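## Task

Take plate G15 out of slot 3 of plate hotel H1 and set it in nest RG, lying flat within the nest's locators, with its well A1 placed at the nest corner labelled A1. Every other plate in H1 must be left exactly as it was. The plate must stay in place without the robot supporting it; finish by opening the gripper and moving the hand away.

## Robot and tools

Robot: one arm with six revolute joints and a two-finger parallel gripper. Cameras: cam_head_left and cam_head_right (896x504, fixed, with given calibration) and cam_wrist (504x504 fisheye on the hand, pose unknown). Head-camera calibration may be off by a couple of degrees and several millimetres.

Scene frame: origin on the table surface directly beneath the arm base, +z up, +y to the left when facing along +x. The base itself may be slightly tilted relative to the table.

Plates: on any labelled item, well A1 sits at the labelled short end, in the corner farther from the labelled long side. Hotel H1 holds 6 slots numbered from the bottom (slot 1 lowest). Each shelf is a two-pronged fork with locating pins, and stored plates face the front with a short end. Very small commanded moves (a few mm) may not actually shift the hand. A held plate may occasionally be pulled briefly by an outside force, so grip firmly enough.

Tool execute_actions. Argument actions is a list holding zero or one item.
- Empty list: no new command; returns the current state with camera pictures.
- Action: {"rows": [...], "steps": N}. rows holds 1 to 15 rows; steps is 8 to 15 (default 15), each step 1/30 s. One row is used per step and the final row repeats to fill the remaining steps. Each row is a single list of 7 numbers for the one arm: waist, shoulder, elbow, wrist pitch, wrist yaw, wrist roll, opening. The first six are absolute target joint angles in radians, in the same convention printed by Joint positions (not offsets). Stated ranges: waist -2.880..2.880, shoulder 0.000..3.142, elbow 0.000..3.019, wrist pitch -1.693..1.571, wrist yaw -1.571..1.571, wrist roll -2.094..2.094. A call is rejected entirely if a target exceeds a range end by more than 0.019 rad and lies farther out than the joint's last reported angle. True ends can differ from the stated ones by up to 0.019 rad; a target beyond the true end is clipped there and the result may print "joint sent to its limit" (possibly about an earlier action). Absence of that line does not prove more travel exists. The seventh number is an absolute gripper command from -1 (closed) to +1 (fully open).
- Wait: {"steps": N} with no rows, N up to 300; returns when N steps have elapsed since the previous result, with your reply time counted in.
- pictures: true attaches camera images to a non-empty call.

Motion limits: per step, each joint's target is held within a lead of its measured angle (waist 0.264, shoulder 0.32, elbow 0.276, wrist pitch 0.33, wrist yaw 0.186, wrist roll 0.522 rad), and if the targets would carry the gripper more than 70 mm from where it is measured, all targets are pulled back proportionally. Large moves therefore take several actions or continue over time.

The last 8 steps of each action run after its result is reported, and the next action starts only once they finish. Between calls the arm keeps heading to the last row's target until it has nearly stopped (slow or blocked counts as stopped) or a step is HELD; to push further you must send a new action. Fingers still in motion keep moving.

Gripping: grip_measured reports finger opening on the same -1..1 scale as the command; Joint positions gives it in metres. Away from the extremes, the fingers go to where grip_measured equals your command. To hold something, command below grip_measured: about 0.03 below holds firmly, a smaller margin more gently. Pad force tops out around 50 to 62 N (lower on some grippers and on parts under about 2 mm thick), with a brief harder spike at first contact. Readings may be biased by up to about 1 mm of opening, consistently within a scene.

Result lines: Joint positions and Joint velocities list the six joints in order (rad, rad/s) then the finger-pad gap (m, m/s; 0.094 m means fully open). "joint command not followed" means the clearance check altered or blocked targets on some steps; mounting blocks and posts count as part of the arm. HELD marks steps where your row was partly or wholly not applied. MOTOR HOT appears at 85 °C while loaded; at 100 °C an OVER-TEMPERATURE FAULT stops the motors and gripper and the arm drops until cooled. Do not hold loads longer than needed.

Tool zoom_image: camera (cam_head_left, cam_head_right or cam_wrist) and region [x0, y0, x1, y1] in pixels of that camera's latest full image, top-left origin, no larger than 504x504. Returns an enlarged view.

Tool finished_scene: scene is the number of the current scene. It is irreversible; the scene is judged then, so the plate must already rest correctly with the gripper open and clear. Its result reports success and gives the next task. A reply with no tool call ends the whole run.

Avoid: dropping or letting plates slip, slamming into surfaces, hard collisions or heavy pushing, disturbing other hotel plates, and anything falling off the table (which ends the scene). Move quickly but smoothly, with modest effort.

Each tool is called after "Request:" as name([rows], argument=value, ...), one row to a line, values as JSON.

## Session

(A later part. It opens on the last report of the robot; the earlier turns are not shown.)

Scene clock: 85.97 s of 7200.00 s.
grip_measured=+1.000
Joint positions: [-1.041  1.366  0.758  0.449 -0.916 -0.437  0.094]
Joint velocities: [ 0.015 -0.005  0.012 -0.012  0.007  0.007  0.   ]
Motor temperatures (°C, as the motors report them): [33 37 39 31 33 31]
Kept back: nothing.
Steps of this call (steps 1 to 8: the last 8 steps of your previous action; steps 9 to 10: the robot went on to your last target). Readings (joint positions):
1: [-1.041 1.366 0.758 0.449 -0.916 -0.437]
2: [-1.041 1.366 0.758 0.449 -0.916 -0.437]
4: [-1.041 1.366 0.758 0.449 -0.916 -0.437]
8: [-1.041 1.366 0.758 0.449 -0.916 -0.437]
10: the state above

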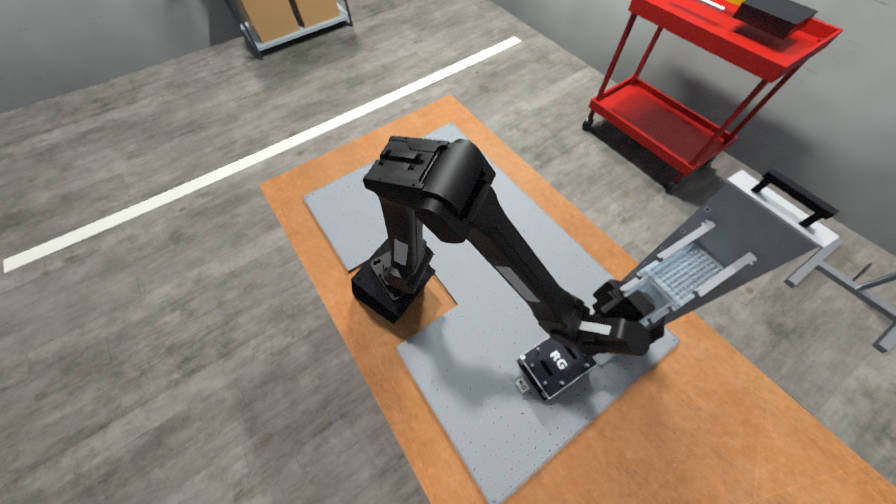

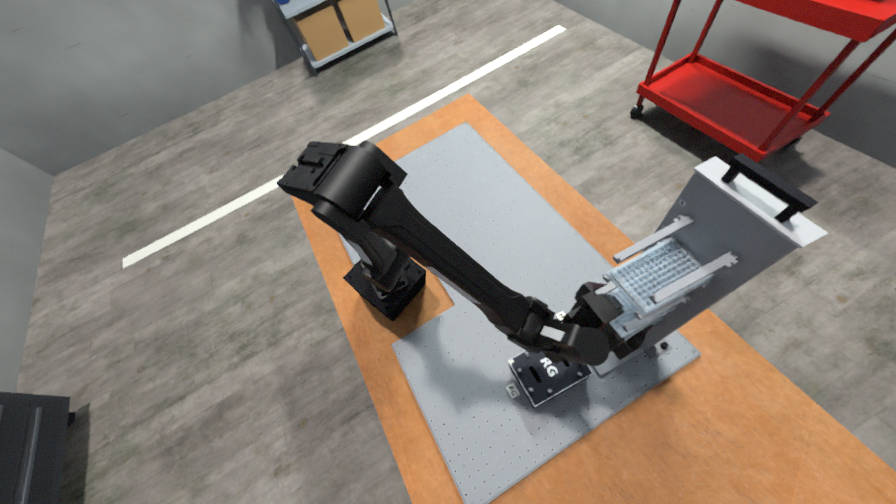

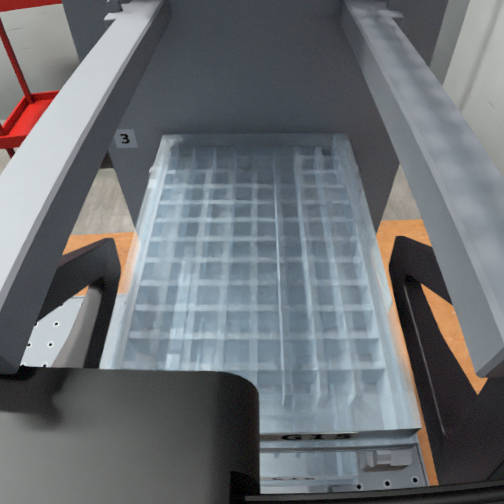

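Request:
execute_actions([
  {"rows":[[-1.05,1.366,0.752,0.455,-0.918,-0.436,1],[-1.055,1.36,0.748,0.462,-0.922,-0.436,1],[-1.06,1.355,0.744,0.468,-0.926,-0.437,1],[-1.065,1.351,0.741,0.472,-0.931,-0.437,1],[-1.07,1.348,0.738,0.475,-0.935,-0.437,1],[-1.075,1.345,0.735,0.478,-0.94,-0.438,1],[-1.08,1.342,0.732,0.481,-0.944,-0.438,1],[-1.085,1.339,0.729,0.484,-0.949,-0.439,1],[-1.09,1.337,0.727,0.486,-0.953,-0.439,1],[-1.095,1.335,0.725,0.488,-0.957,-0.44,1],[-1.101,1.333,0.723,0.49,-0.961,-0.44,1]],"steps":15},
], pictures=false)

Request:
execute_actions([
  {"steps":12},
], pictures=true)

Scene clock: 88.67 s of 7200.00 s.
grip_measured=+1.000
Joint positions: [-1.053  1.363  0.745  0.458 -0.939 -0.437  0.094]
Joint velocities: [-0.132 -0.054 -0.105  0.061 -0.037 -0.095  0.   ]
Motor temperatures (°C, as the motors report them): [33 37 39 31 33 31]
Steps of this call (steps 1 to 15: the robot went on to your last target; steps 16 to 74: nothing new was sent; steps 75 to 81: the first 7 steps of this action). Readings (joint positions):
75: [-1.041 1.366 0.758 0.449 -0.916 -0.437]
76: [-1.041 1.366 0.757 0.449 -0.917 -0.437]
78: [-1.043 1.366 0.754 0.451 -0.925 -0.437]
81: the state above

Scene clock: 89.07 s of 7200.00 s.
grip_measured=+1.000
Joint positions: [-1.093  1.344  0.73   0.473 -0.959 -0.437  0.094]
Joint velocities: [-0.015 -0.015  0.002  0.002 -0.037  0.022  0.   ]
Motor temperatures (°C, as the motors report them): [33 37 39 31 33 31]
Kept back: nothing.
Steps of this call (steps 1 to 8: the last 8 steps of your previous action; steps 9 to 12: the robot went on to your last target). Readings (joint positions):
1: [-1.058 1.361 0.741 0.461 -0.944 -0.437]
2: [-1.064 1.358 0.738 0.463 -0.948 -0.437]
4: [-1.076 1.353 0.732 0.468 -0.956 -0.437]
8: [-1.092 1.345 0.730 0.472 -0.959 -0.437]
12: the state above

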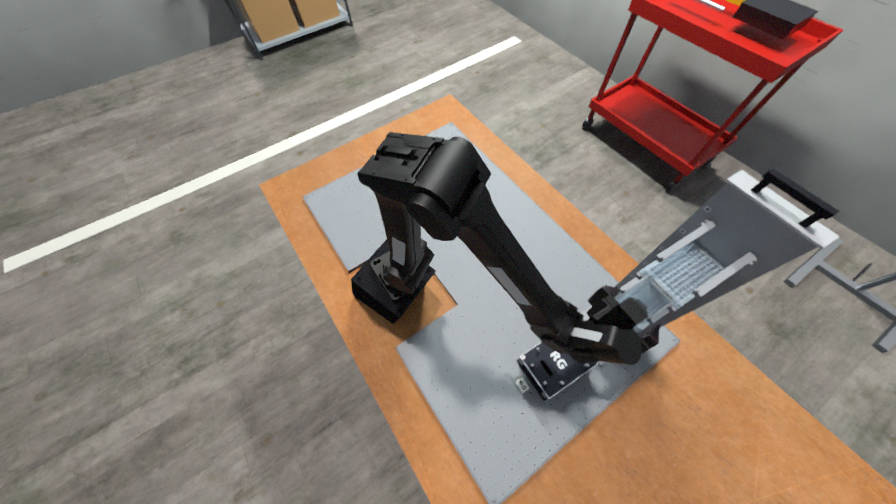

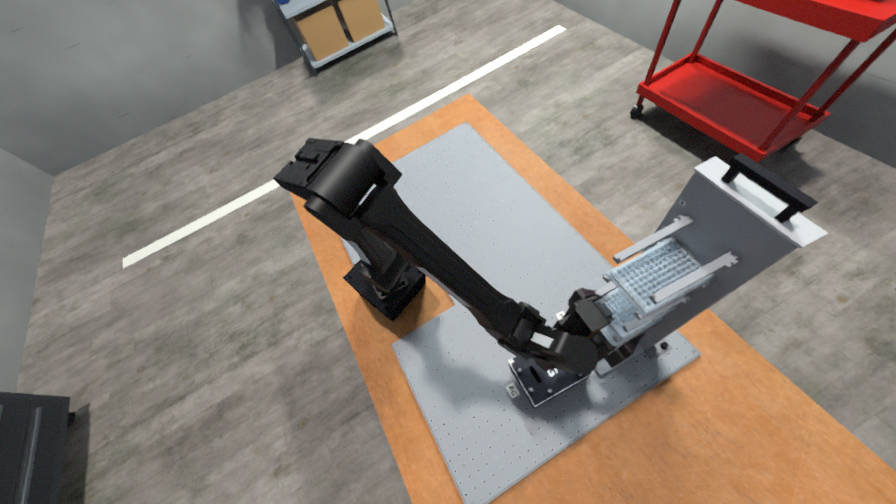

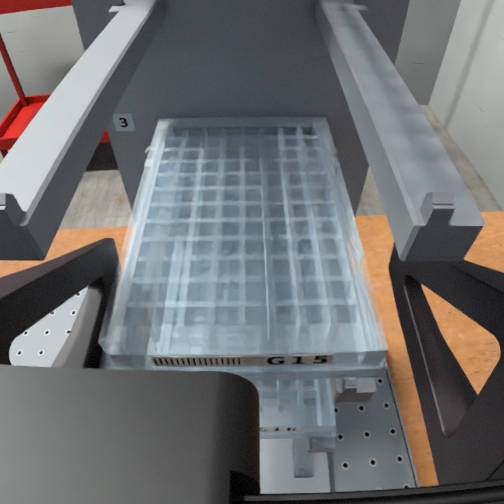

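Request:
execute_actions([
  {"rows":[[-1.093,1.338,0.721,0.49,-0.968,-0.44,1],[-1.093,1.338,0.719,0.49,-0.974,-0.44,1],[-1.093,1.338,0.717,0.49,-0.98,-0.44,1]],"steps":12},
], pictures=false)

Request:
execute_actions([
  {"steps":9},
], pictures=true)

Scene clock: 90.50 s of 7200.00 s.
grip_measured=+1.000
Joint positions: [-1.093  1.344  0.728  0.473 -0.976 -0.437  0.094]
Joint velocities: [-0.005 -0.015 -0.037 -0.002 -0.081 -0.11   0.   ]
Motor temperatures (°C, as the motors report them): [33 37 39 31 33 31]
Steps of this call (steps 1 to 30: the robot went on to your last target; steps 31 to 39: nothing new was sent; steps 40 to 43: the first 4 steps of this action). Readings (joint positions):
40: [-1.093 1.344 0.730 0.473 -0.963 -0.437]
41: [-1.093 1.344 0.730 0.473 -0.968 -0.437]
43: the state above

Scene clock: 90.80 s of 7200.00 s.
grip_measured=+1.000
Joint positions: [-1.093  1.344  0.724  0.473 -0.978 -0.437  0.094]
Joint velocities: [-0.024 -0.005 -0.002  0.017  0.037 -0.022  0.   ]
Motor temperatures (°C, as the motors report them): [33 37 38 31 33 31]
Kept back: nothing.
Steps of this call (steps 1 to 8: the last 8 steps of your previous action; step 9: the robot went on to your last target). Readings (joint positions):
1: [-1.093 1.344 0.727 0.473 -0.978 -0.437]
2: [-1.093 1.344 0.726 0.473 -0.978 -0.437]
4: [-1.093 1.344 0.724 0.473 -0.978 -0.437]
8: [-1.093 1.344 0.724 0.473 -0.978 -0.437]
9: the state above

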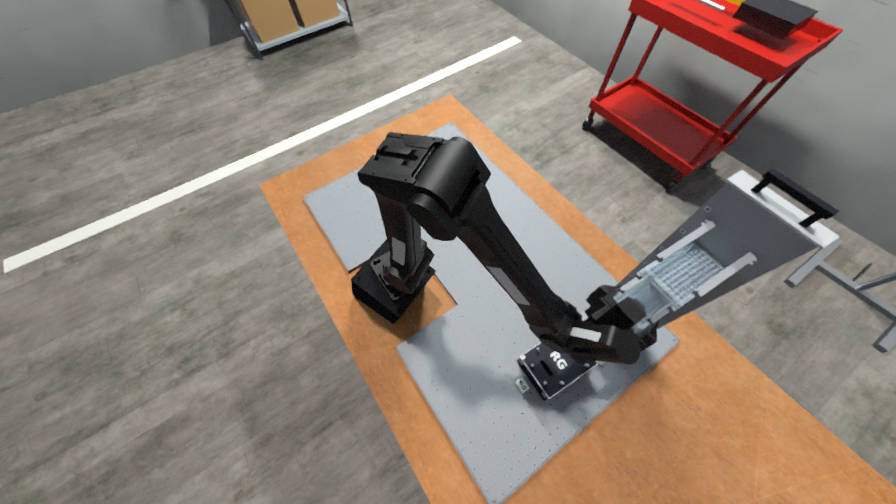

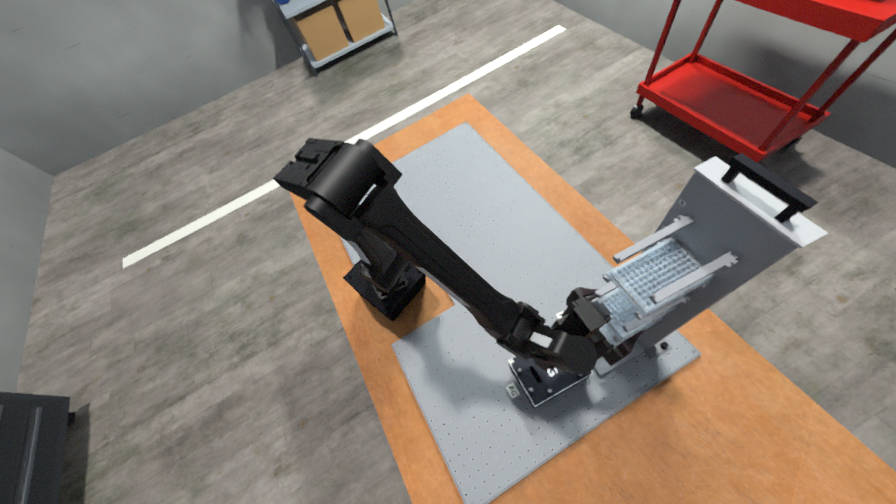

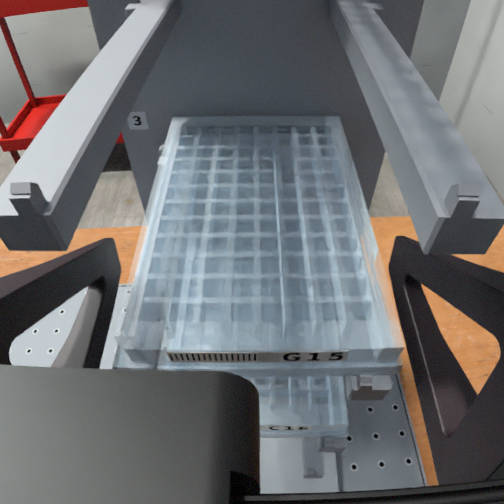

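Centred now. Closing on the plate.

Request:
execute_actions([
  {"rows":[[-1.093,1.344,0.72,0.478,-0.98,-0.44,0.94],[-1.093,1.344,0.72,0.478,-0.98,-0.44,0.89],[-1.093,1.344,0.72,0.478,-0.98,-0.44,0.86],[-1.093,1.344,0.72,0.478,-0.98,-0.44,0.84],[-1.093,1.344,0.72,0.478,-0.98,-0.44,0.82],[-1.093,1.344,0.72,0.478,-0.98,-0.44,0.8],[-1.093,1.344,0.72,0.478,-0.98,-0.44,0.78],[-1.093,1.344,0.72,0.478,-0.98,-0.44,0.77]],"steps":15},
], pictures=false)

Scene clock: 91.33 s of 7200.00 s.
grip_measured=+0.794
Joint positions: [-1.093  1.344  0.724  0.473 -0.978 -0.437  0.084]
Joint velocities: [-0.015 -0.005 -0.007  0.012 -0.022 -0.051 -0.013]
Motor temperatures (°C, as the motors report them): [33 37 38 31 33 31]
Steps of this call (steps 1 to 9: the robot went on to your last target; steps 10 to 16: the first 7 steps of this action). Readings (joint positions):
10: [-1.093 1.344 0.724 0.473 -0.978 -0.437]
11: [-1.093 1.344 0.724 0.473 -0.978 -0.437]
13: [-1.093 1.344 0.724 0.473 -0.978 -0.437]
16: the state above

Request:
execute_actions([
  {"rows":[[-1.093,1.338,0.74,0.473,-0.98,-0.44,0.765],[-1.093,1.333,0.755,0.468,-0.98,-0.44,0.765],[-1.093,1.33,0.762,0.463,-0.98,-0.44,0.765],[-1.093,1.327,0.763,0.459,-0.98,-0.44,0.765],[-1.093,1.324,0.764,0.455,-0.98,-0.44,0.765],[-1.093,1.321,0.765,0.451,-0.98,-0.44,0.765],[-1.093,1.318,0.766,0.447,-0.98,-0.44,0.765],[-1.093,1.315,0.767,0.443,-0.98,-0.44,0.765],[-1.093,1.312,0.768,0.439,-0.98,-0.44,0.765],[-1.093,1.309,0.769,0.435,-0.98,-0.44,0.765],[-1.093,1.307,0.77,0.431,-0.98,-0.44,0.765],[-1.093,1.305,0.771,0.428,-0.98,-0.44,0.765]],"steps":15},
], pictures=false)

Request:
execute_actions([
  {"steps":11},
], pictures=true)

Scene clock: 92.23 s of 7200.00 s.
grip_measured=+0.778
Joint positions: [-1.093  1.34   0.724  0.465 -0.979 -0.437  0.084]
Joint velocities: [-0.015 -0.063 -0.012 -0.095 -0.007  0.007 -0.   ]
Motor temperatures (°C, as the motors report them): [33 37 38 31 33 31]
Steps of this call (steps 1 to 8: the last 8 steps of your previous action; steps 9 to 15: the robot went on to your last target; steps 16 to 20: nothing new was sent; steps 21 to 27: the first 7 steps of this action). Readings (joint positions):
21: [-1.093 1.344 0.724 0.473 -0.979 -0.437]
22: [-1.093 1.344 0.724 0.473 -0.979 -0.437]
24: [-1.093 1.344 0.724 0.473 -0.979 -0.437]
27: the state above

Scene clock: 92.60 s of 7200.00 s.
grip_measured=+0.778
Joint positions: [-1.093  1.318  0.728  0.439 -0.979 -0.437  0.084]
Joint velocities: [-0.005 -0.015  0.007  0.012  0.051 -0.037  0.   ]
Motor temperatures (°C, as the motors report them): [33 37 38 31 33 31]
Kept back: nothing.
Steps of this call (steps 1 to 8: the last 8 steps of your previous action; steps 9 to 11: the robot went on to your last target). Readings (joint positions):
1: [-1.093 1.338 0.724 0.461 -0.979 -0.437]
2: [-1.093 1.336 0.724 0.457 -0.979 -0.437]
4: [-1.093 1.332 0.726 0.449 -0.979 -0.437]
8: [-1.093 1.321 0.727 0.439 -0.979 -0.437]
11: the state above

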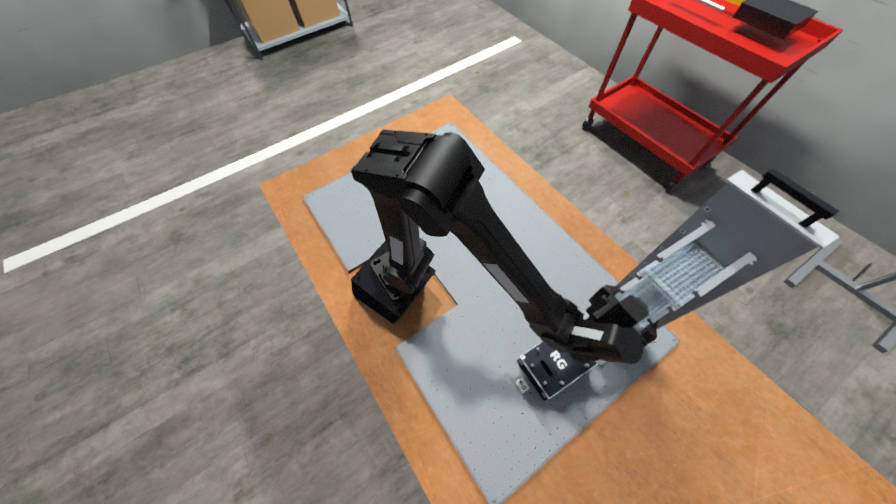

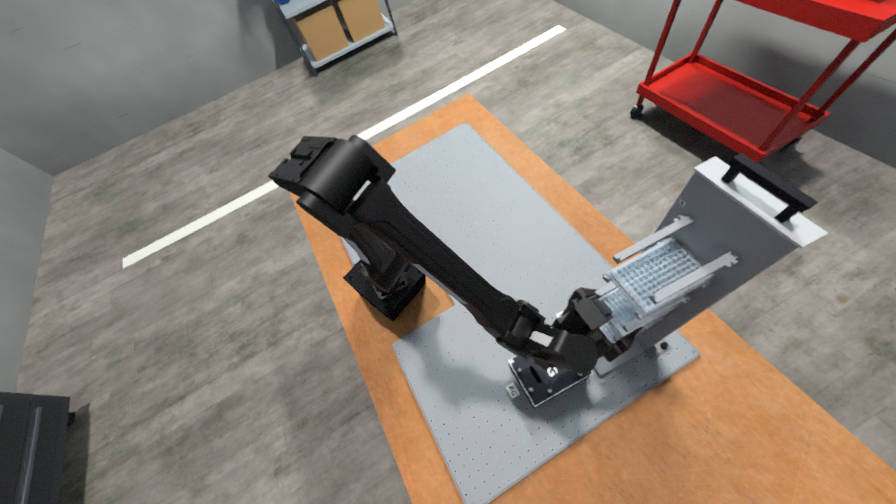

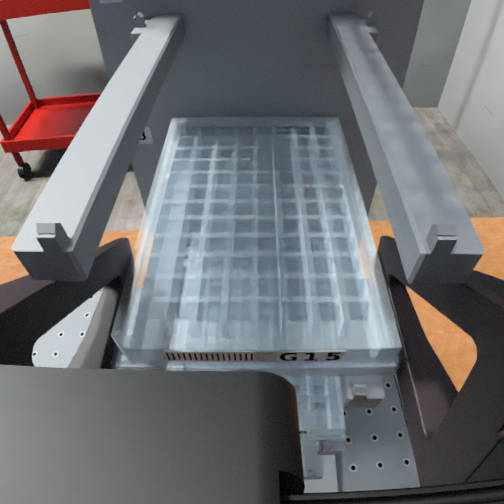

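Request:
execute_actions([
  {"rows":[[-1.1,1.3,0.735,0.438,-0.982,-0.437,0.755],[-1.108,1.295,0.726,0.438,-0.986,-0.437,0.75],[-1.117,1.291,0.72,0.438,-0.991,-0.437,0.75],[-1.126,1.287,0.716,0.438,-0.997,-0.437,0.75],[-1.135,1.283,0.712,0.438,-1.003,-0.437,0.75],[-1.144,1.279,0.708,0.438,-1.009,-0.437,0.75],[-1.153,1.275,0.703,0.438,-1.015,-0.437,0.75],[-1.162,1.271,0.698,0.438,-1.021,-0.437,0.75],[-1.171,1.267,0.693,0.438,-1.027,-0.437,0.75],[-1.18,1.263,0.688,0.438,-1.033,-0.437,0.75],[-1.189,1.259,0.683,0.438,-1.039,-0.437,0.75],[-1.198,1.255,0.678,0.438,-1.045,-0.437,0.75],[-1.207,1.249,0.671,0.438,-1.05,-0.437,0.75]],"steps":15},
], pictures=false)

Request:
execute_actions([
  {"steps":10},
], pictures=true)

Scene clock: 107.17 s of 7200.00 s.
grip_measured=+0.767
Joint positions: [-1.117  1.301  0.717  0.438 -1.008 -0.437  0.083]
Joint velocities: [-0.269 -0.161 -0.11   0.032 -0.198  0.037  0.   ]
Motor temperatures (°C, as the motors report them): [33 37 39 31 33 31]
Steps of this call (steps 1 to 30: the robot went on to your last target; steps 31 to 90: nothing new was sent; then 11.33 s passed at rest; steps 91 to 97: the first 7 steps of this action). Readings (joint positions):
91: [-1.093 1.318 0.729 0.438 -0.979 -0.437]
92: [-1.093 1.318 0.729 0.438 -0.981 -0.437]
94: [-1.096 1.314 0.727 0.438 -0.991 -0.437]
97: the state above

Scene clock: 107.50 s of 7200.00 s.
grip_measured=+0.767
Joint positions: [-1.203  1.261  0.676  0.438 -1.047 -0.437  0.083]
Joint velocities: [-0.015 -0.015 -0.012 -0.002 -0.037  0.066  0.001]
Motor temperatures (°C, as the motors report them): [33 37 39 31 33 31]
Kept back: nothing.
Steps of this call (steps 1 to 8: the last 8 steps of your previous action; steps 9 to 10: the robot went on to your last target). Readings (joint positions):
1: [-1.126 1.296 0.713 0.438 -1.014 -0.437]
2: [-1.138 1.290 0.708 0.438 -1.020 -0.437]
4: [-1.160 1.280 0.698 0.438 -1.032 -0.437]
8: [-1.197 1.264 0.679 0.438 -1.047 -0.437]
10: the state above

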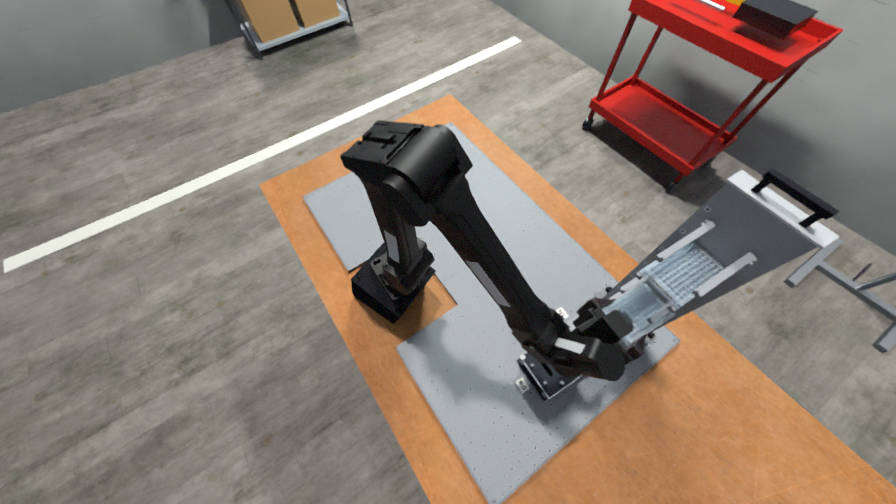

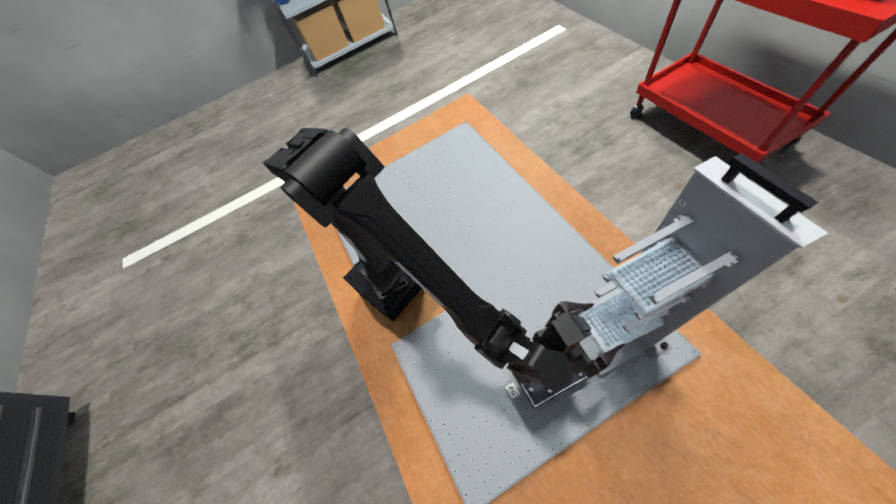

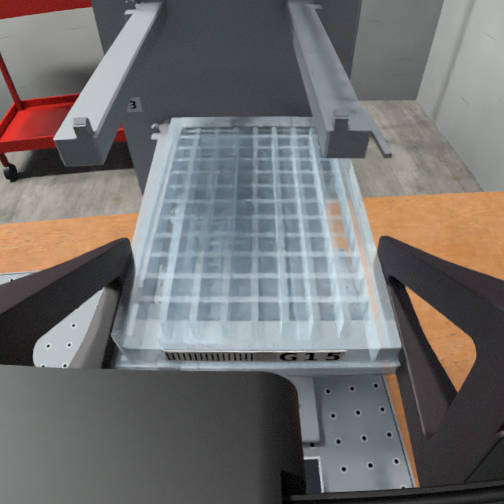

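Request:
execute_actions([
  {"rows":[[-1.214,1.247,0.667,0.458,-1.044,-0.42,0.74],[-1.222,1.244,0.662,0.468,-1.04,-0.41,0.73],[-1.23,1.241,0.657,0.478,-1.034,-0.4,0.725],[-1.238,1.239,0.653,0.489,-1.028,-0.39,0.725],[-1.246,1.236,0.648,0.5,-1.022,-0.38,0.725],[-1.254,1.234,0.644,0.511,-1.016,-0.37,0.725],[-1.262,1.231,0.639,0.522,-1.009,-0.36,0.725],[-1.27,1.229,0.635,0.533,-1.002,-0.35,0.725],[-1.278,1.226,0.63,0.544,-0.995,-0.34,0.725],[-1.286,1.224,0.626,0.555,-0.988,-0.33,0.725],[-1.294,1.222,0.622,0.566,-0.981,-0.32,0.725],[-1.301,1.22,0.618,0.577,-0.975,-0.31,0.725],[-1.308,1.218,0.615,0.587,-0.97,-0.3,0.725],[-1.313,1.216,0.612,0.596,-0.965,-0.29,0.725]],"steps":15},
], pictures=false)

Request:
execute_actions([
  {"rows":[[-1.316,1.216,0.61,0.606,-0.944,-0.279,0.725],[-1.319,1.216,0.608,0.616,-0.923,-0.268,0.725],[-1.322,1.216,0.606,0.626,-0.902,-0.257,0.725],[-1.325,1.216,0.604,0.636,-0.881,-0.246,0.725],[-1.328,1.216,0.602,0.646,-0.86,-0.235,0.725],[-1.331,1.216,0.6,0.656,-0.839,-0.224,0.725],[-1.334,1.216,0.598,0.666,-0.818,-0.213,0.725],[-1.337,1.216,0.596,0.676,-0.797,-0.202,0.725],[-1.34,1.216,0.594,0.686,-0.776,-0.191,0.725],[-1.343,1.216,0.592,0.696,-0.755,-0.18,0.725],[-1.346,1.216,0.59,0.706,-0.734,-0.169,0.725],[-1.349,1.216,0.589,0.716,-0.713,-0.158,0.725],[-1.352,1.216,0.588,0.725,-0.692,-0.148,0.725],[-1.355,1.216,0.586,0.734,-0.672,-0.138,0.725]],"steps":15},
], pictures=false)

Request:
execute_actions([
  {"steps":12},
], pictures=true)

Scene clock: 108.77 s of 7200.00 s.
grip_measured=+0.761
Joint positions: [-1.229  1.253  0.653  0.484 -1.016 -0.403  0.083]
Joint velocities: [-0.249 -0.063 -0.159  0.295  0.154  0.212  0.001]
Motor temperatures (°C, as the motors report them): [33 37 39 31 33 31]
Steps of this call (steps 1 to 30: the robot went on to your last target; step 31: nothing new was sent; steps 32 to 38: the first 7 steps of this action). Readings (joint positions):
32: [-1.203 1.261 0.676 0.438 -1.047 -0.435]
33: [-1.203 1.261 0.675 0.441 -1.044 -0.433]
35: [-1.208 1.259 0.668 0.455 -1.034 -0.423]
38: the state above

Scene clock: 109.27 s of 7200.00 s.
grip_measured=+0.761
Joint positions: [-1.315  1.229  0.608  0.628 -0.836 -0.266  0.083]
Joint velocities: [-0.073  0.005 -0.051  0.271  0.549  0.242  0.002]
Motor temperatures (°C, as the motors report them): [33 37 39 31 33 31]
Steps of this call (steps 1 to 8: the last 8 steps of your previous action; steps 9 to 15: the first 7 steps of this action). Readings (joint positions):
9: [-1.303 1.231 0.618 0.573 -0.957 -0.324]
10: [-1.306 1.230 0.616 0.581 -0.939 -0.315]
12: [-1.309 1.229 0.613 0.599 -0.899 -0.296]
15: the state above

Scene clock: 109.67 s of 7200.00 s.
grip_measured=+0.761
Joint positions: [-1.346  1.229  0.593  0.713 -0.674 -0.162  0.083]
Joint velocities: [ 0.005  0.005  0.012  0.046 -0.007  0.066  0.001]
Motor temperatures (°C, as the motors report them): [33 37 39 31 33 31]
Kept back: nothing.
Steps of this call (steps 1 to 8: the last 8 steps of your previous action; steps 9 to 12: the robot went on to your last target). Readings (joint positions):
1: [-1.317 1.229 0.606 0.638 -0.815 -0.256]
2: [-1.320 1.229 0.603 0.648 -0.794 -0.246]
4: [-1.326 1.229 0.599 0.667 -0.752 -0.224]
8: [-1.340 1.229 0.593 0.703 -0.679 -0.183]
12: the state above

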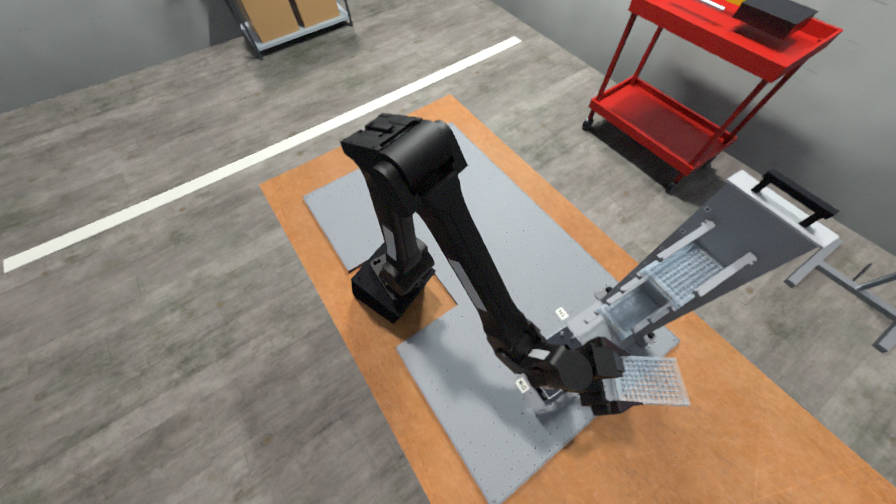

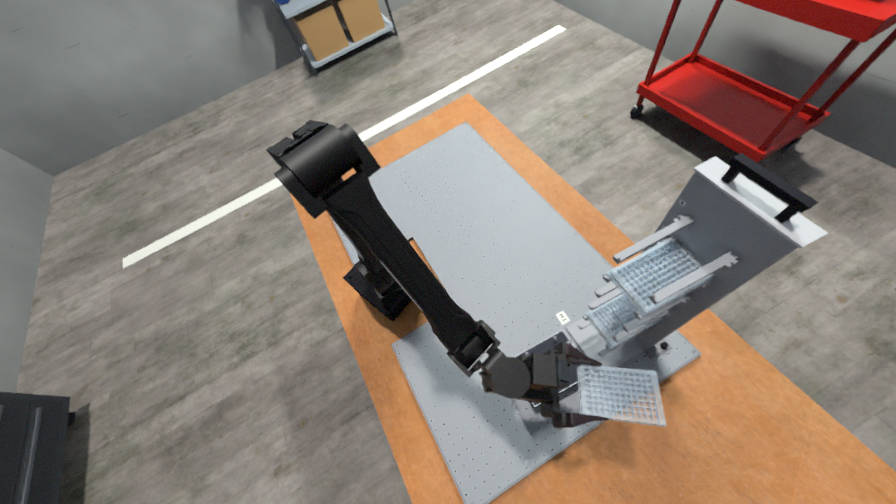

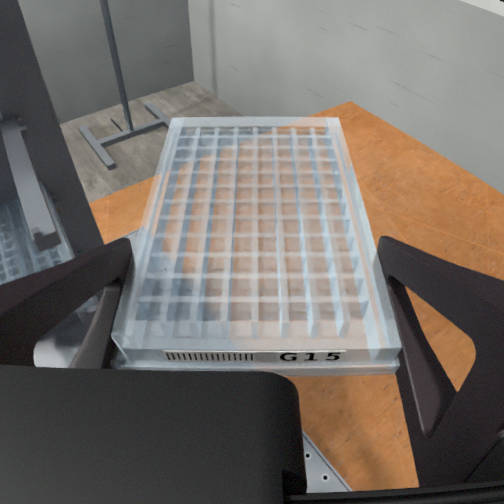

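Request:
execute_actions([
  {"rows":[[-1.36,1.255,0.62,0.74,-0.655,-0.14,0.725],[-1.367,1.28,0.635,0.758,-0.635,-0.132,0.725],[-1.374,1.305,0.648,0.776,-0.615,-0.125,0.725],[-1.381,1.33,0.66,0.794,-0.595,-0.118,0.725],[-1.388,1.356,0.67,0.812,-0.575,-0.111,0.725],[-1.395,1.382,0.68,0.83,-0.555,-0.104,0.725],[-1.402,1.408,0.69,0.848,-0.535,-0.097,0.725],[-1.409,1.434,0.7,0.866,-0.515,-0.09,0.725],[-1.416,1.46,0.71,0.884,-0.495,-0.083,0.725],[-1.423,1.486,0.72,0.902,-0.475,-0.076,0.725],[-1.43,1.512,0.73,0.92,-0.455,-0.069,0.725],[-1.437,1.538,0.74,0.938,-0.435,-0.062,0.725],[-1.444,1.564,0.75,0.956,-0.415,-0.055,0.725],[-1.451,1.59,0.76,0.974,-0.395,-0.048,0.725],[-1.458,1.616,0.77,0.992,-0.375,-0.041,0.725]],"steps":15},
], pictures=false)

Request:
execute_actions([
  {"rows":[[-1.466,1.644,0.781,1.011,-0.352,-0.033,0.725],[-1.474,1.672,0.792,1.03,-0.329,-0.025,0.725],[-1.482,1.7,0.803,1.049,-0.306,-0.017,0.725],[-1.49,1.728,0.814,1.068,-0.283,-0.009,0.725],[-1.498,1.756,0.825,1.087,-0.26,-0.001,0.725],[-1.506,1.784,0.836,1.106,-0.237,0.007,0.725],[-1.514,1.812,0.847,1.125,-0.214,0.015,0.725],[-1.522,1.84,0.858,1.144,-0.191,0.023,0.725],[-1.53,1.868,0.869,1.163,-0.168,0.031,0.725],[-1.538,1.896,0.88,1.182,-0.145,0.039,0.725],[-1.546,1.924,0.891,1.201,-0.122,0.047,0.725],[-1.554,1.95,0.902,1.22,-0.1,0.055,0.725],[-1.56,1.974,0.911,1.238,-0.08,0.063,0.725],[-1.565,1.992,0.917,1.252,-0.064,0.07,0.725],[-1.568,2.005,0.92,1.262,-0.055,0.075,0.725]],"steps":15},
], pictures=false)

Request:
execute_actions([
  {"steps":14},
], pictures=true)

Scene clock: 115.73 s of 7200.00 s.
grip_measured=+0.761
Joint positions: [-1.369  1.329  0.632  0.799 -0.554 -0.13   0.083]
Joint velocities: [-0.23   0.864  0.393  0.496  0.447  0.125 -0.001]
Motor temperatures (°C, as the motors report them): [33 37 38 31 33 31]
Steps of this call (steps 1 to 30: the robot went on to your last target; steps 31 to 90: nothing new was sent; then 2.83 s passed at rest; steps 91 to 97: the first 7 steps of this action). Readings (joint positions):
91: [-1.346 1.230 0.593 0.715 -0.666 -0.148]
92: [-1.346 1.233 0.593 0.722 -0.651 -0.147]
94: [-1.351 1.255 0.600 0.749 -0.614 -0.143]
97: the state above

Scene clock: 116.23 s of 7200.00 s.
grip_measured=+0.761
Joint positions: [-1.484  1.744  0.801  1.069 -0.234 -0.028  0.083]
Joint velocities: [-0.23   0.796  0.374  0.569  0.549  0.125  0.001]
Motor temperatures (°C, as the motors report them): [33 37 38 31 33 31]
Steps of this call (steps 1 to 8: the last 8 steps of your previous action; steps 9 to 15: the first 7 steps of this action). Readings (joint positions):
9: [-1.441 1.585 0.729 0.954 -0.371 -0.072]
10: [-1.447 1.611 0.739 0.973 -0.349 -0.065]
12: [-1.461 1.664 0.762 1.011 -0.303 -0.051]
15: the state above

Scene clock: 116.70 s of 7200.00 s.
grip_measured=+0.761
Joint positions: [-1.569  2.013  0.897  1.232 -0.056  0.057  0.083]
Joint velocities: [-0.005 -0.005  0.002  0.071 -0.007  0.037 -0.001]
Motor temperatures (°C, as the motors report them): [33 37 38 31 33 31]
Kept back: nothing.
Steps of this call (steps 1 to 8: the last 8 steps of your previous action; steps 9 to 14: the robot went on to your last target). Readings (joint positions):
1: [-1.492 1.772 0.814 1.088 -0.211 -0.020]
2: [-1.500 1.799 0.826 1.107 -0.188 -0.012]
4: [-1.516 1.855 0.850 1.145 -0.142 0.004]
8: [-1.549 1.960 0.891 1.214 -0.066 0.035]
14: the state above

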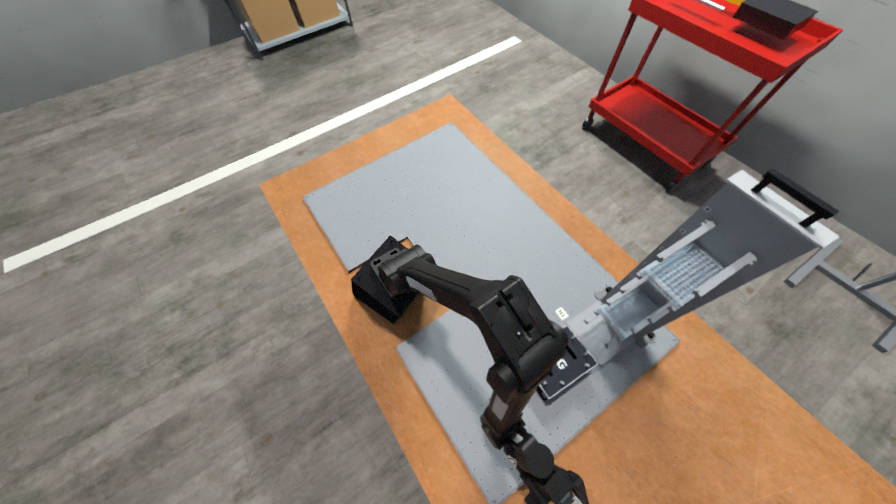

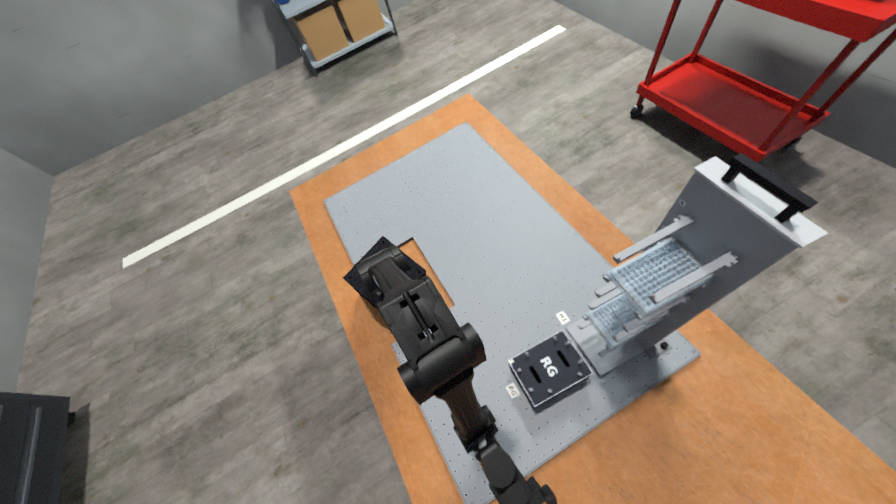

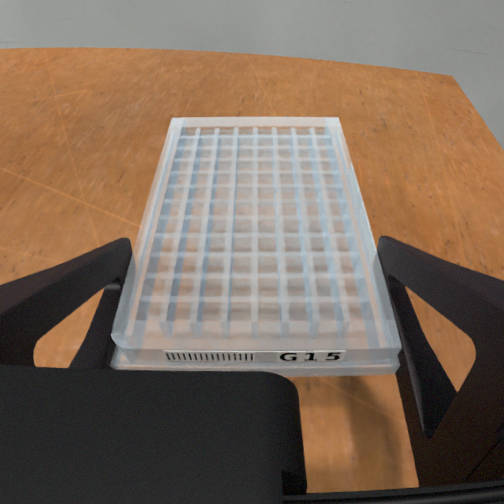

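Request:
zoom_image(camera="cam_head_right", region=[490, 300, 630, 420])

Region (490, 300, 630, 420) of cam_head_right's 896x504 image, scaled by 3.600, with more detail than that image has; it fills the top 432 rows of this view, and the rest is white.

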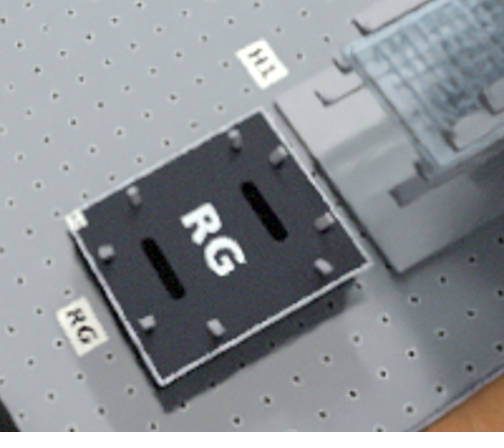

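Request:
execute_actions([
  {"rows":[[-1.568,2.015,0.925,1.27,-0.055,0.072,0.725],[-1.568,2.025,0.929,1.277,-0.055,0.072,0.725],[-1.568,2.035,0.933,1.284,-0.055,0.072,0.725],[-1.568,2.045,0.937,1.291,-0.055,0.072,0.725],[-1.568,2.055,0.941,1.298,-0.055,0.072,0.725],[-1.568,2.064,0.944,1.304,-0.055,0.072,0.725],[-1.568,2.072,0.947,1.309,-0.055,0.072,0.725],[-1.568,2.079,0.95,1.314,-0.055,0.072,0.725],[-1.568,2.085,0.952,1.318,-0.055,0.072,0.725],[-1.568,2.089,0.953,1.32,-0.055,0.072,0.725]],"steps":15},
], pictures=false)

Request:
execute_actions([
  {"steps":11},
], pictures=true)

Scene clock: 117.97 s of 7200.00 s.
grip_measured=+0.761
Joint positions: [-1.569  2.027  0.918  1.279 -0.056  0.065  0.083]
Joint velocities: [-0.005  0.171  0.188  0.198  0.022 -0.022  0.001]
Motor temperatures (°C, as the motors report them): [33 38 38 31 33 31]
Steps of this call (steps 1 to 30: the robot went on to your last target; step 31: nothing new was sent; steps 32 to 38: the first 7 steps of this action). Readings (joint positions):
32: [-1.569 2.013 0.900 1.242 -0.056 0.065]
33: [-1.569 2.013 0.900 1.246 -0.056 0.065]
35: [-1.569 2.014 0.902 1.257 -0.056 0.065]
38: the state above

Scene clock: 118.33 s of 7200.00 s.
grip_measured=+0.761
Joint positions: [-1.569  2.076  0.936  1.298 -0.056  0.065  0.083]
Joint velocities: [-0.005  0.015 -0.027  0.002  0.007  0.007  0.   ]
Motor temperatures (°C, as the motors report them): [33 38 38 31 33 31]
Kept back: nothing.
Steps of this call (steps 1 to 8: the last 8 steps of your previous action; steps 9 to 11: the robot went on to your last target). Readings (joint positions):
1: [-1.569 2.034 0.925 1.285 -0.056 0.065]
2: [-1.569 2.041 0.930 1.290 -0.056 0.065]
4: [-1.569 2.056 0.935 1.297 -0.056 0.065]
8: [-1.569 2.074 0.936 1.298 -0.056 0.065]
11: the state above

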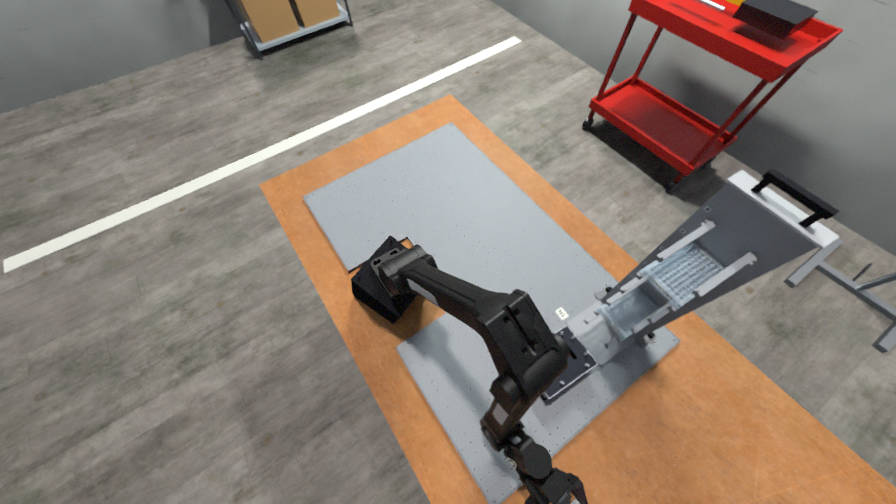

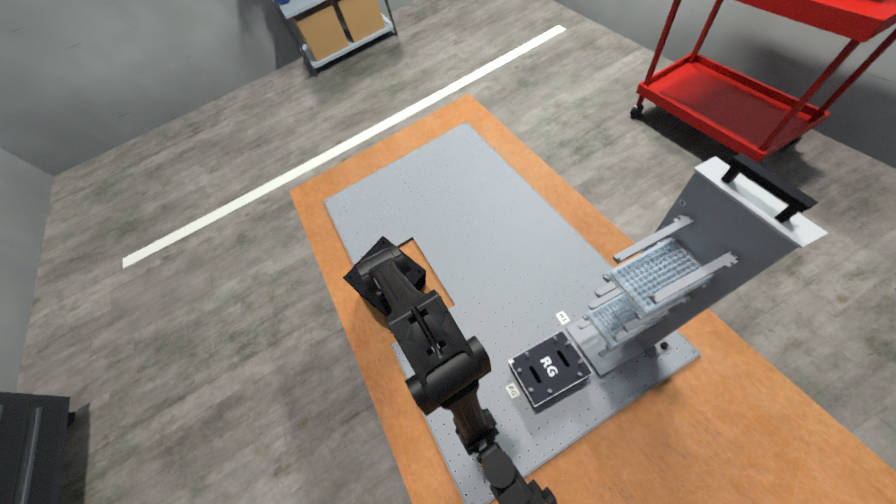

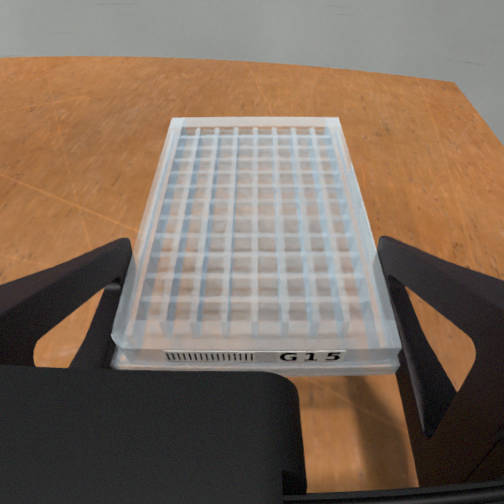

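Request:
execute_actions([
  {"rows":[[-1.568,2.094,0.953,1.31,-0.055,0.072,0.725],[-1.568,2.099,0.953,1.31,-0.055,0.072,0.725],[-1.568,2.104,0.953,1.31,-0.055,0.072,0.725],[-1.568,2.109,0.953,1.31,-0.055,0.072,0.725],[-1.568,2.114,0.953,1.31,-0.055,0.072,0.725],[-1.568,2.118,0.953,1.31,-0.055,0.072,0.725]],"steps":12},
], pictures=false)

Request:
execute_actions([
  {"steps":10},
], pictures=true)

Scene clock: 120.57 s of 7200.00 s.
grip_measured=+0.761
Joint positions: [-1.569  2.077  0.936  1.299 -0.056  0.065  0.083]
Joint velocities: [-0.005  0.024 -0.037 -0.012  0.081 -0.051  0.001]
Motor temperatures (°C, as the motors report them): [33 38 38 31 33 31]
Steps of this call (steps 1 to 30: the robot went on to your last target; steps 31 to 63: nothing new was sent; steps 64 to 67: the first 4 steps of this action). Readings (joint positions):
64: [-1.569 2.076 0.936 1.299 -0.056 0.065]
65: [-1.569 2.076 0.936 1.299 -0.056 0.065]
67: the state above

Scene clock: 120.90 s of 7200.00 s.
grip_measured=+0.761
Joint positions: [-1.569  2.101  0.936  1.299 -0.056  0.065  0.083]
Joint velocities: [-0.005 -0.015  0.007 -0.022 -0.007  0.007 -0.   ]
Motor temperatures (°C, as the motors report them): [33 38 37 31 33 31]
Kept back: nothing.
Steps of this call (steps 1 to 8: the last 8 steps of your previous action; steps 9 to 10: the robot went on to your last target). Readings (joint positions):
1: [-1.569 2.079 0.936 1.299 -0.056 0.065]
2: [-1.569 2.081 0.936 1.299 -0.056 0.065]
4: [-1.569 2.088 0.936 1.299 -0.056 0.065]
8: [-1.569 2.099 0.936 1.299 -0.056 0.065]
10: the state above

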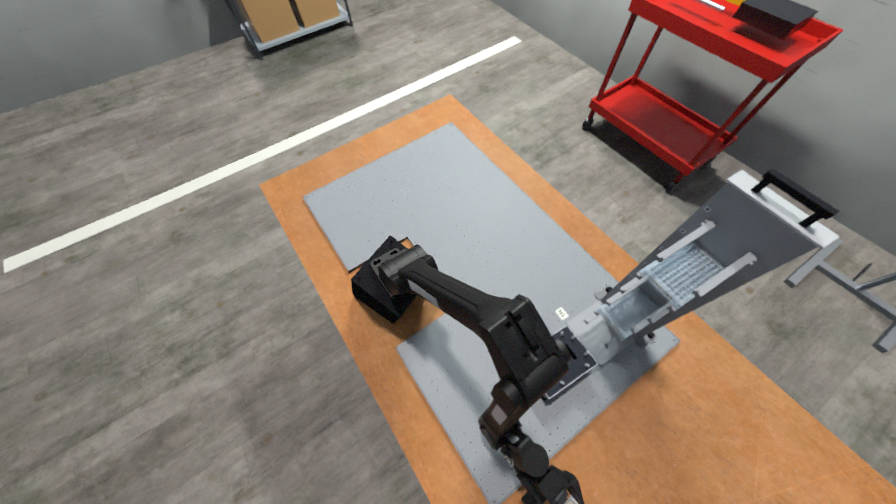

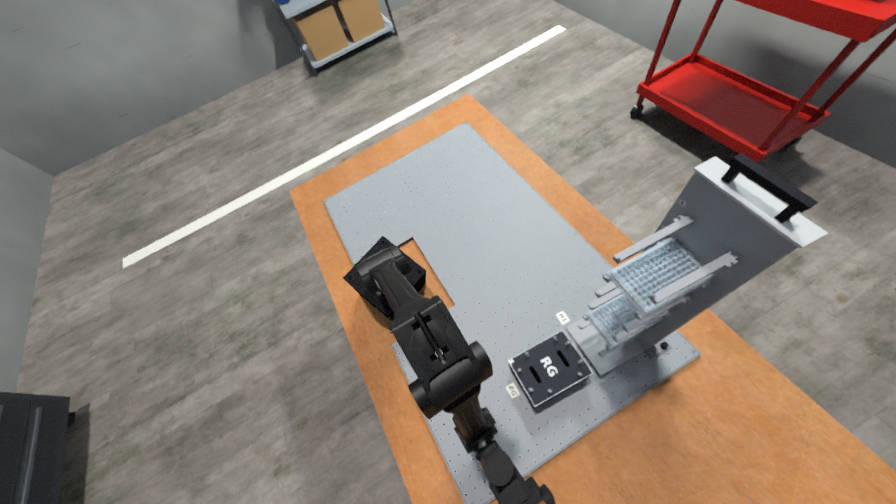

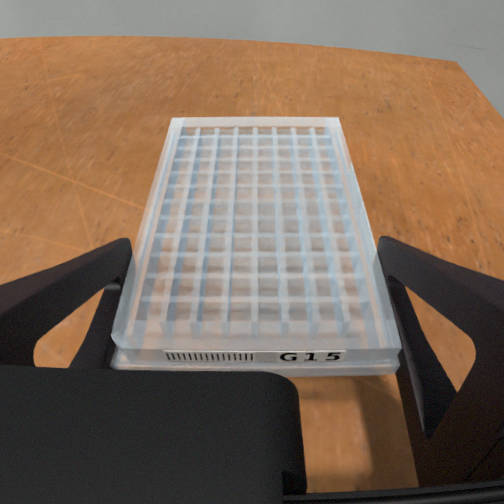

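Request:
execute_actions([
  {"rows":[[-1.568,2.122,0.953,1.315,-0.055,0.072,0.725],[-1.568,2.126,0.953,1.319,-0.055,0.072,0.725],[-1.568,2.13,0.953,1.322,-0.055,0.072,0.725],[-1.568,2.134,0.953,1.325,-0.055,0.072,0.725],[-1.568,2.138,0.953,1.328,-0.055,0.072,0.725],[-1.568,2.142,0.953,1.331,-0.055,0.072,0.725]],"steps":12},
], pictures=false)

Request:
execute_actions([
  {"steps":10},
], pictures=true)

Scene clock: 121.57 s of 7200.00 s.
grip_measured=+0.761
Joint positions: [-1.569  2.102  0.936  1.301 -0.056  0.065  0.083]
Joint velocities: [-0.015  0.044 -0.007  0.056 -0.037 -0.037  0.   ]
Motor temperatures (°C, as the motors report them): [33 38 37 31 33 31]
Steps of this call (steps 1 to 16: the robot went on to your last target; steps 17 to 20: the first 4 steps of this action). Readings (joint positions):
17: [-1.569 2.101 0.936 1.299 -0.056 0.065]
18: [-1.569 2.101 0.936 1.299 -0.056 0.065]
20: the state above

Scene clock: 121.90 s of 7200.00 s.
grip_measured=+0.761
Joint positions: [-1.569  2.124  0.936  1.31  -0.056  0.065  0.083]
Joint velocities: [-0.005 -0.005 -0.007 -0.007  0.051 -0.037 -0.001]
Motor temperatures (°C, as the motors report them): [33 38 37 31 33 31]
Kept back: nothing.
Steps of this call (steps 1 to 8: the last 8 steps of your previous action; steps 9 to 10: the robot went on to your last target). Readings (joint positions):
1: [-1.569 2.104 0.936 1.303 -0.056 0.065]
2: [-1.569 2.107 0.936 1.306 -0.056 0.065]
4: [-1.569 2.113 0.936 1.310 -0.056 0.065]
8: [-1.569 2.123 0.936 1.310 -0.056 0.065]
10: the state above

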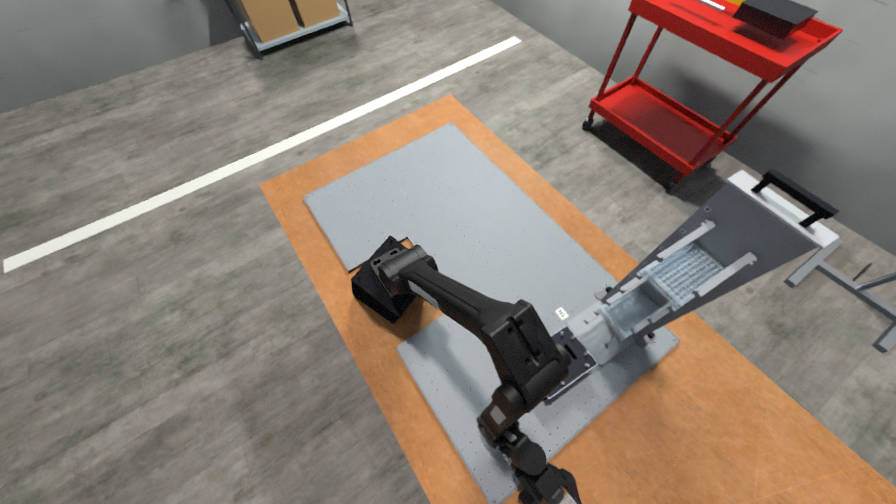

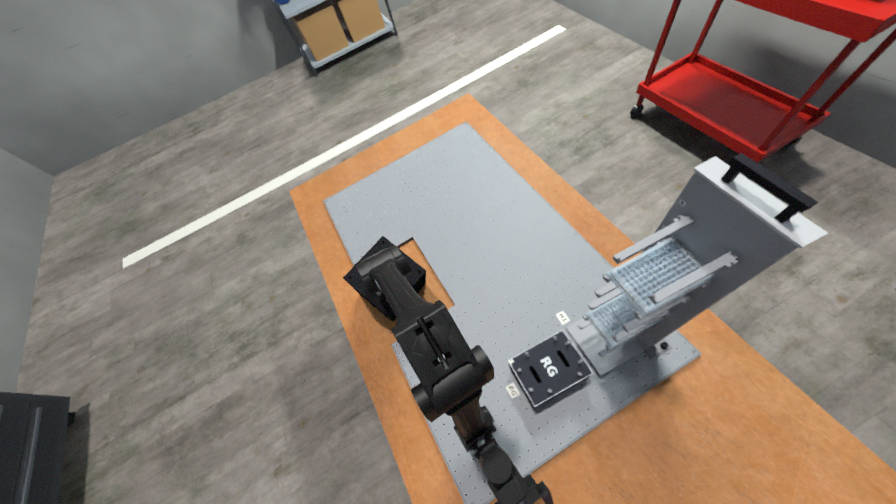

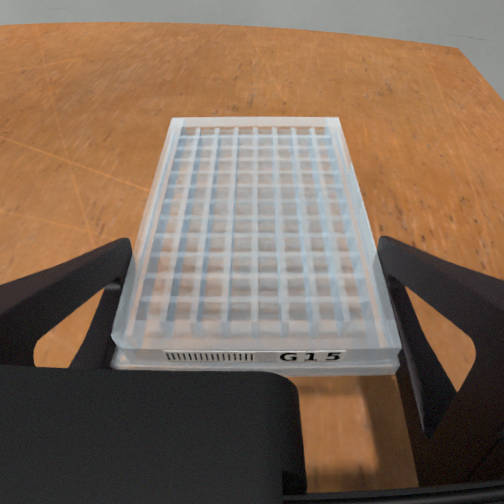

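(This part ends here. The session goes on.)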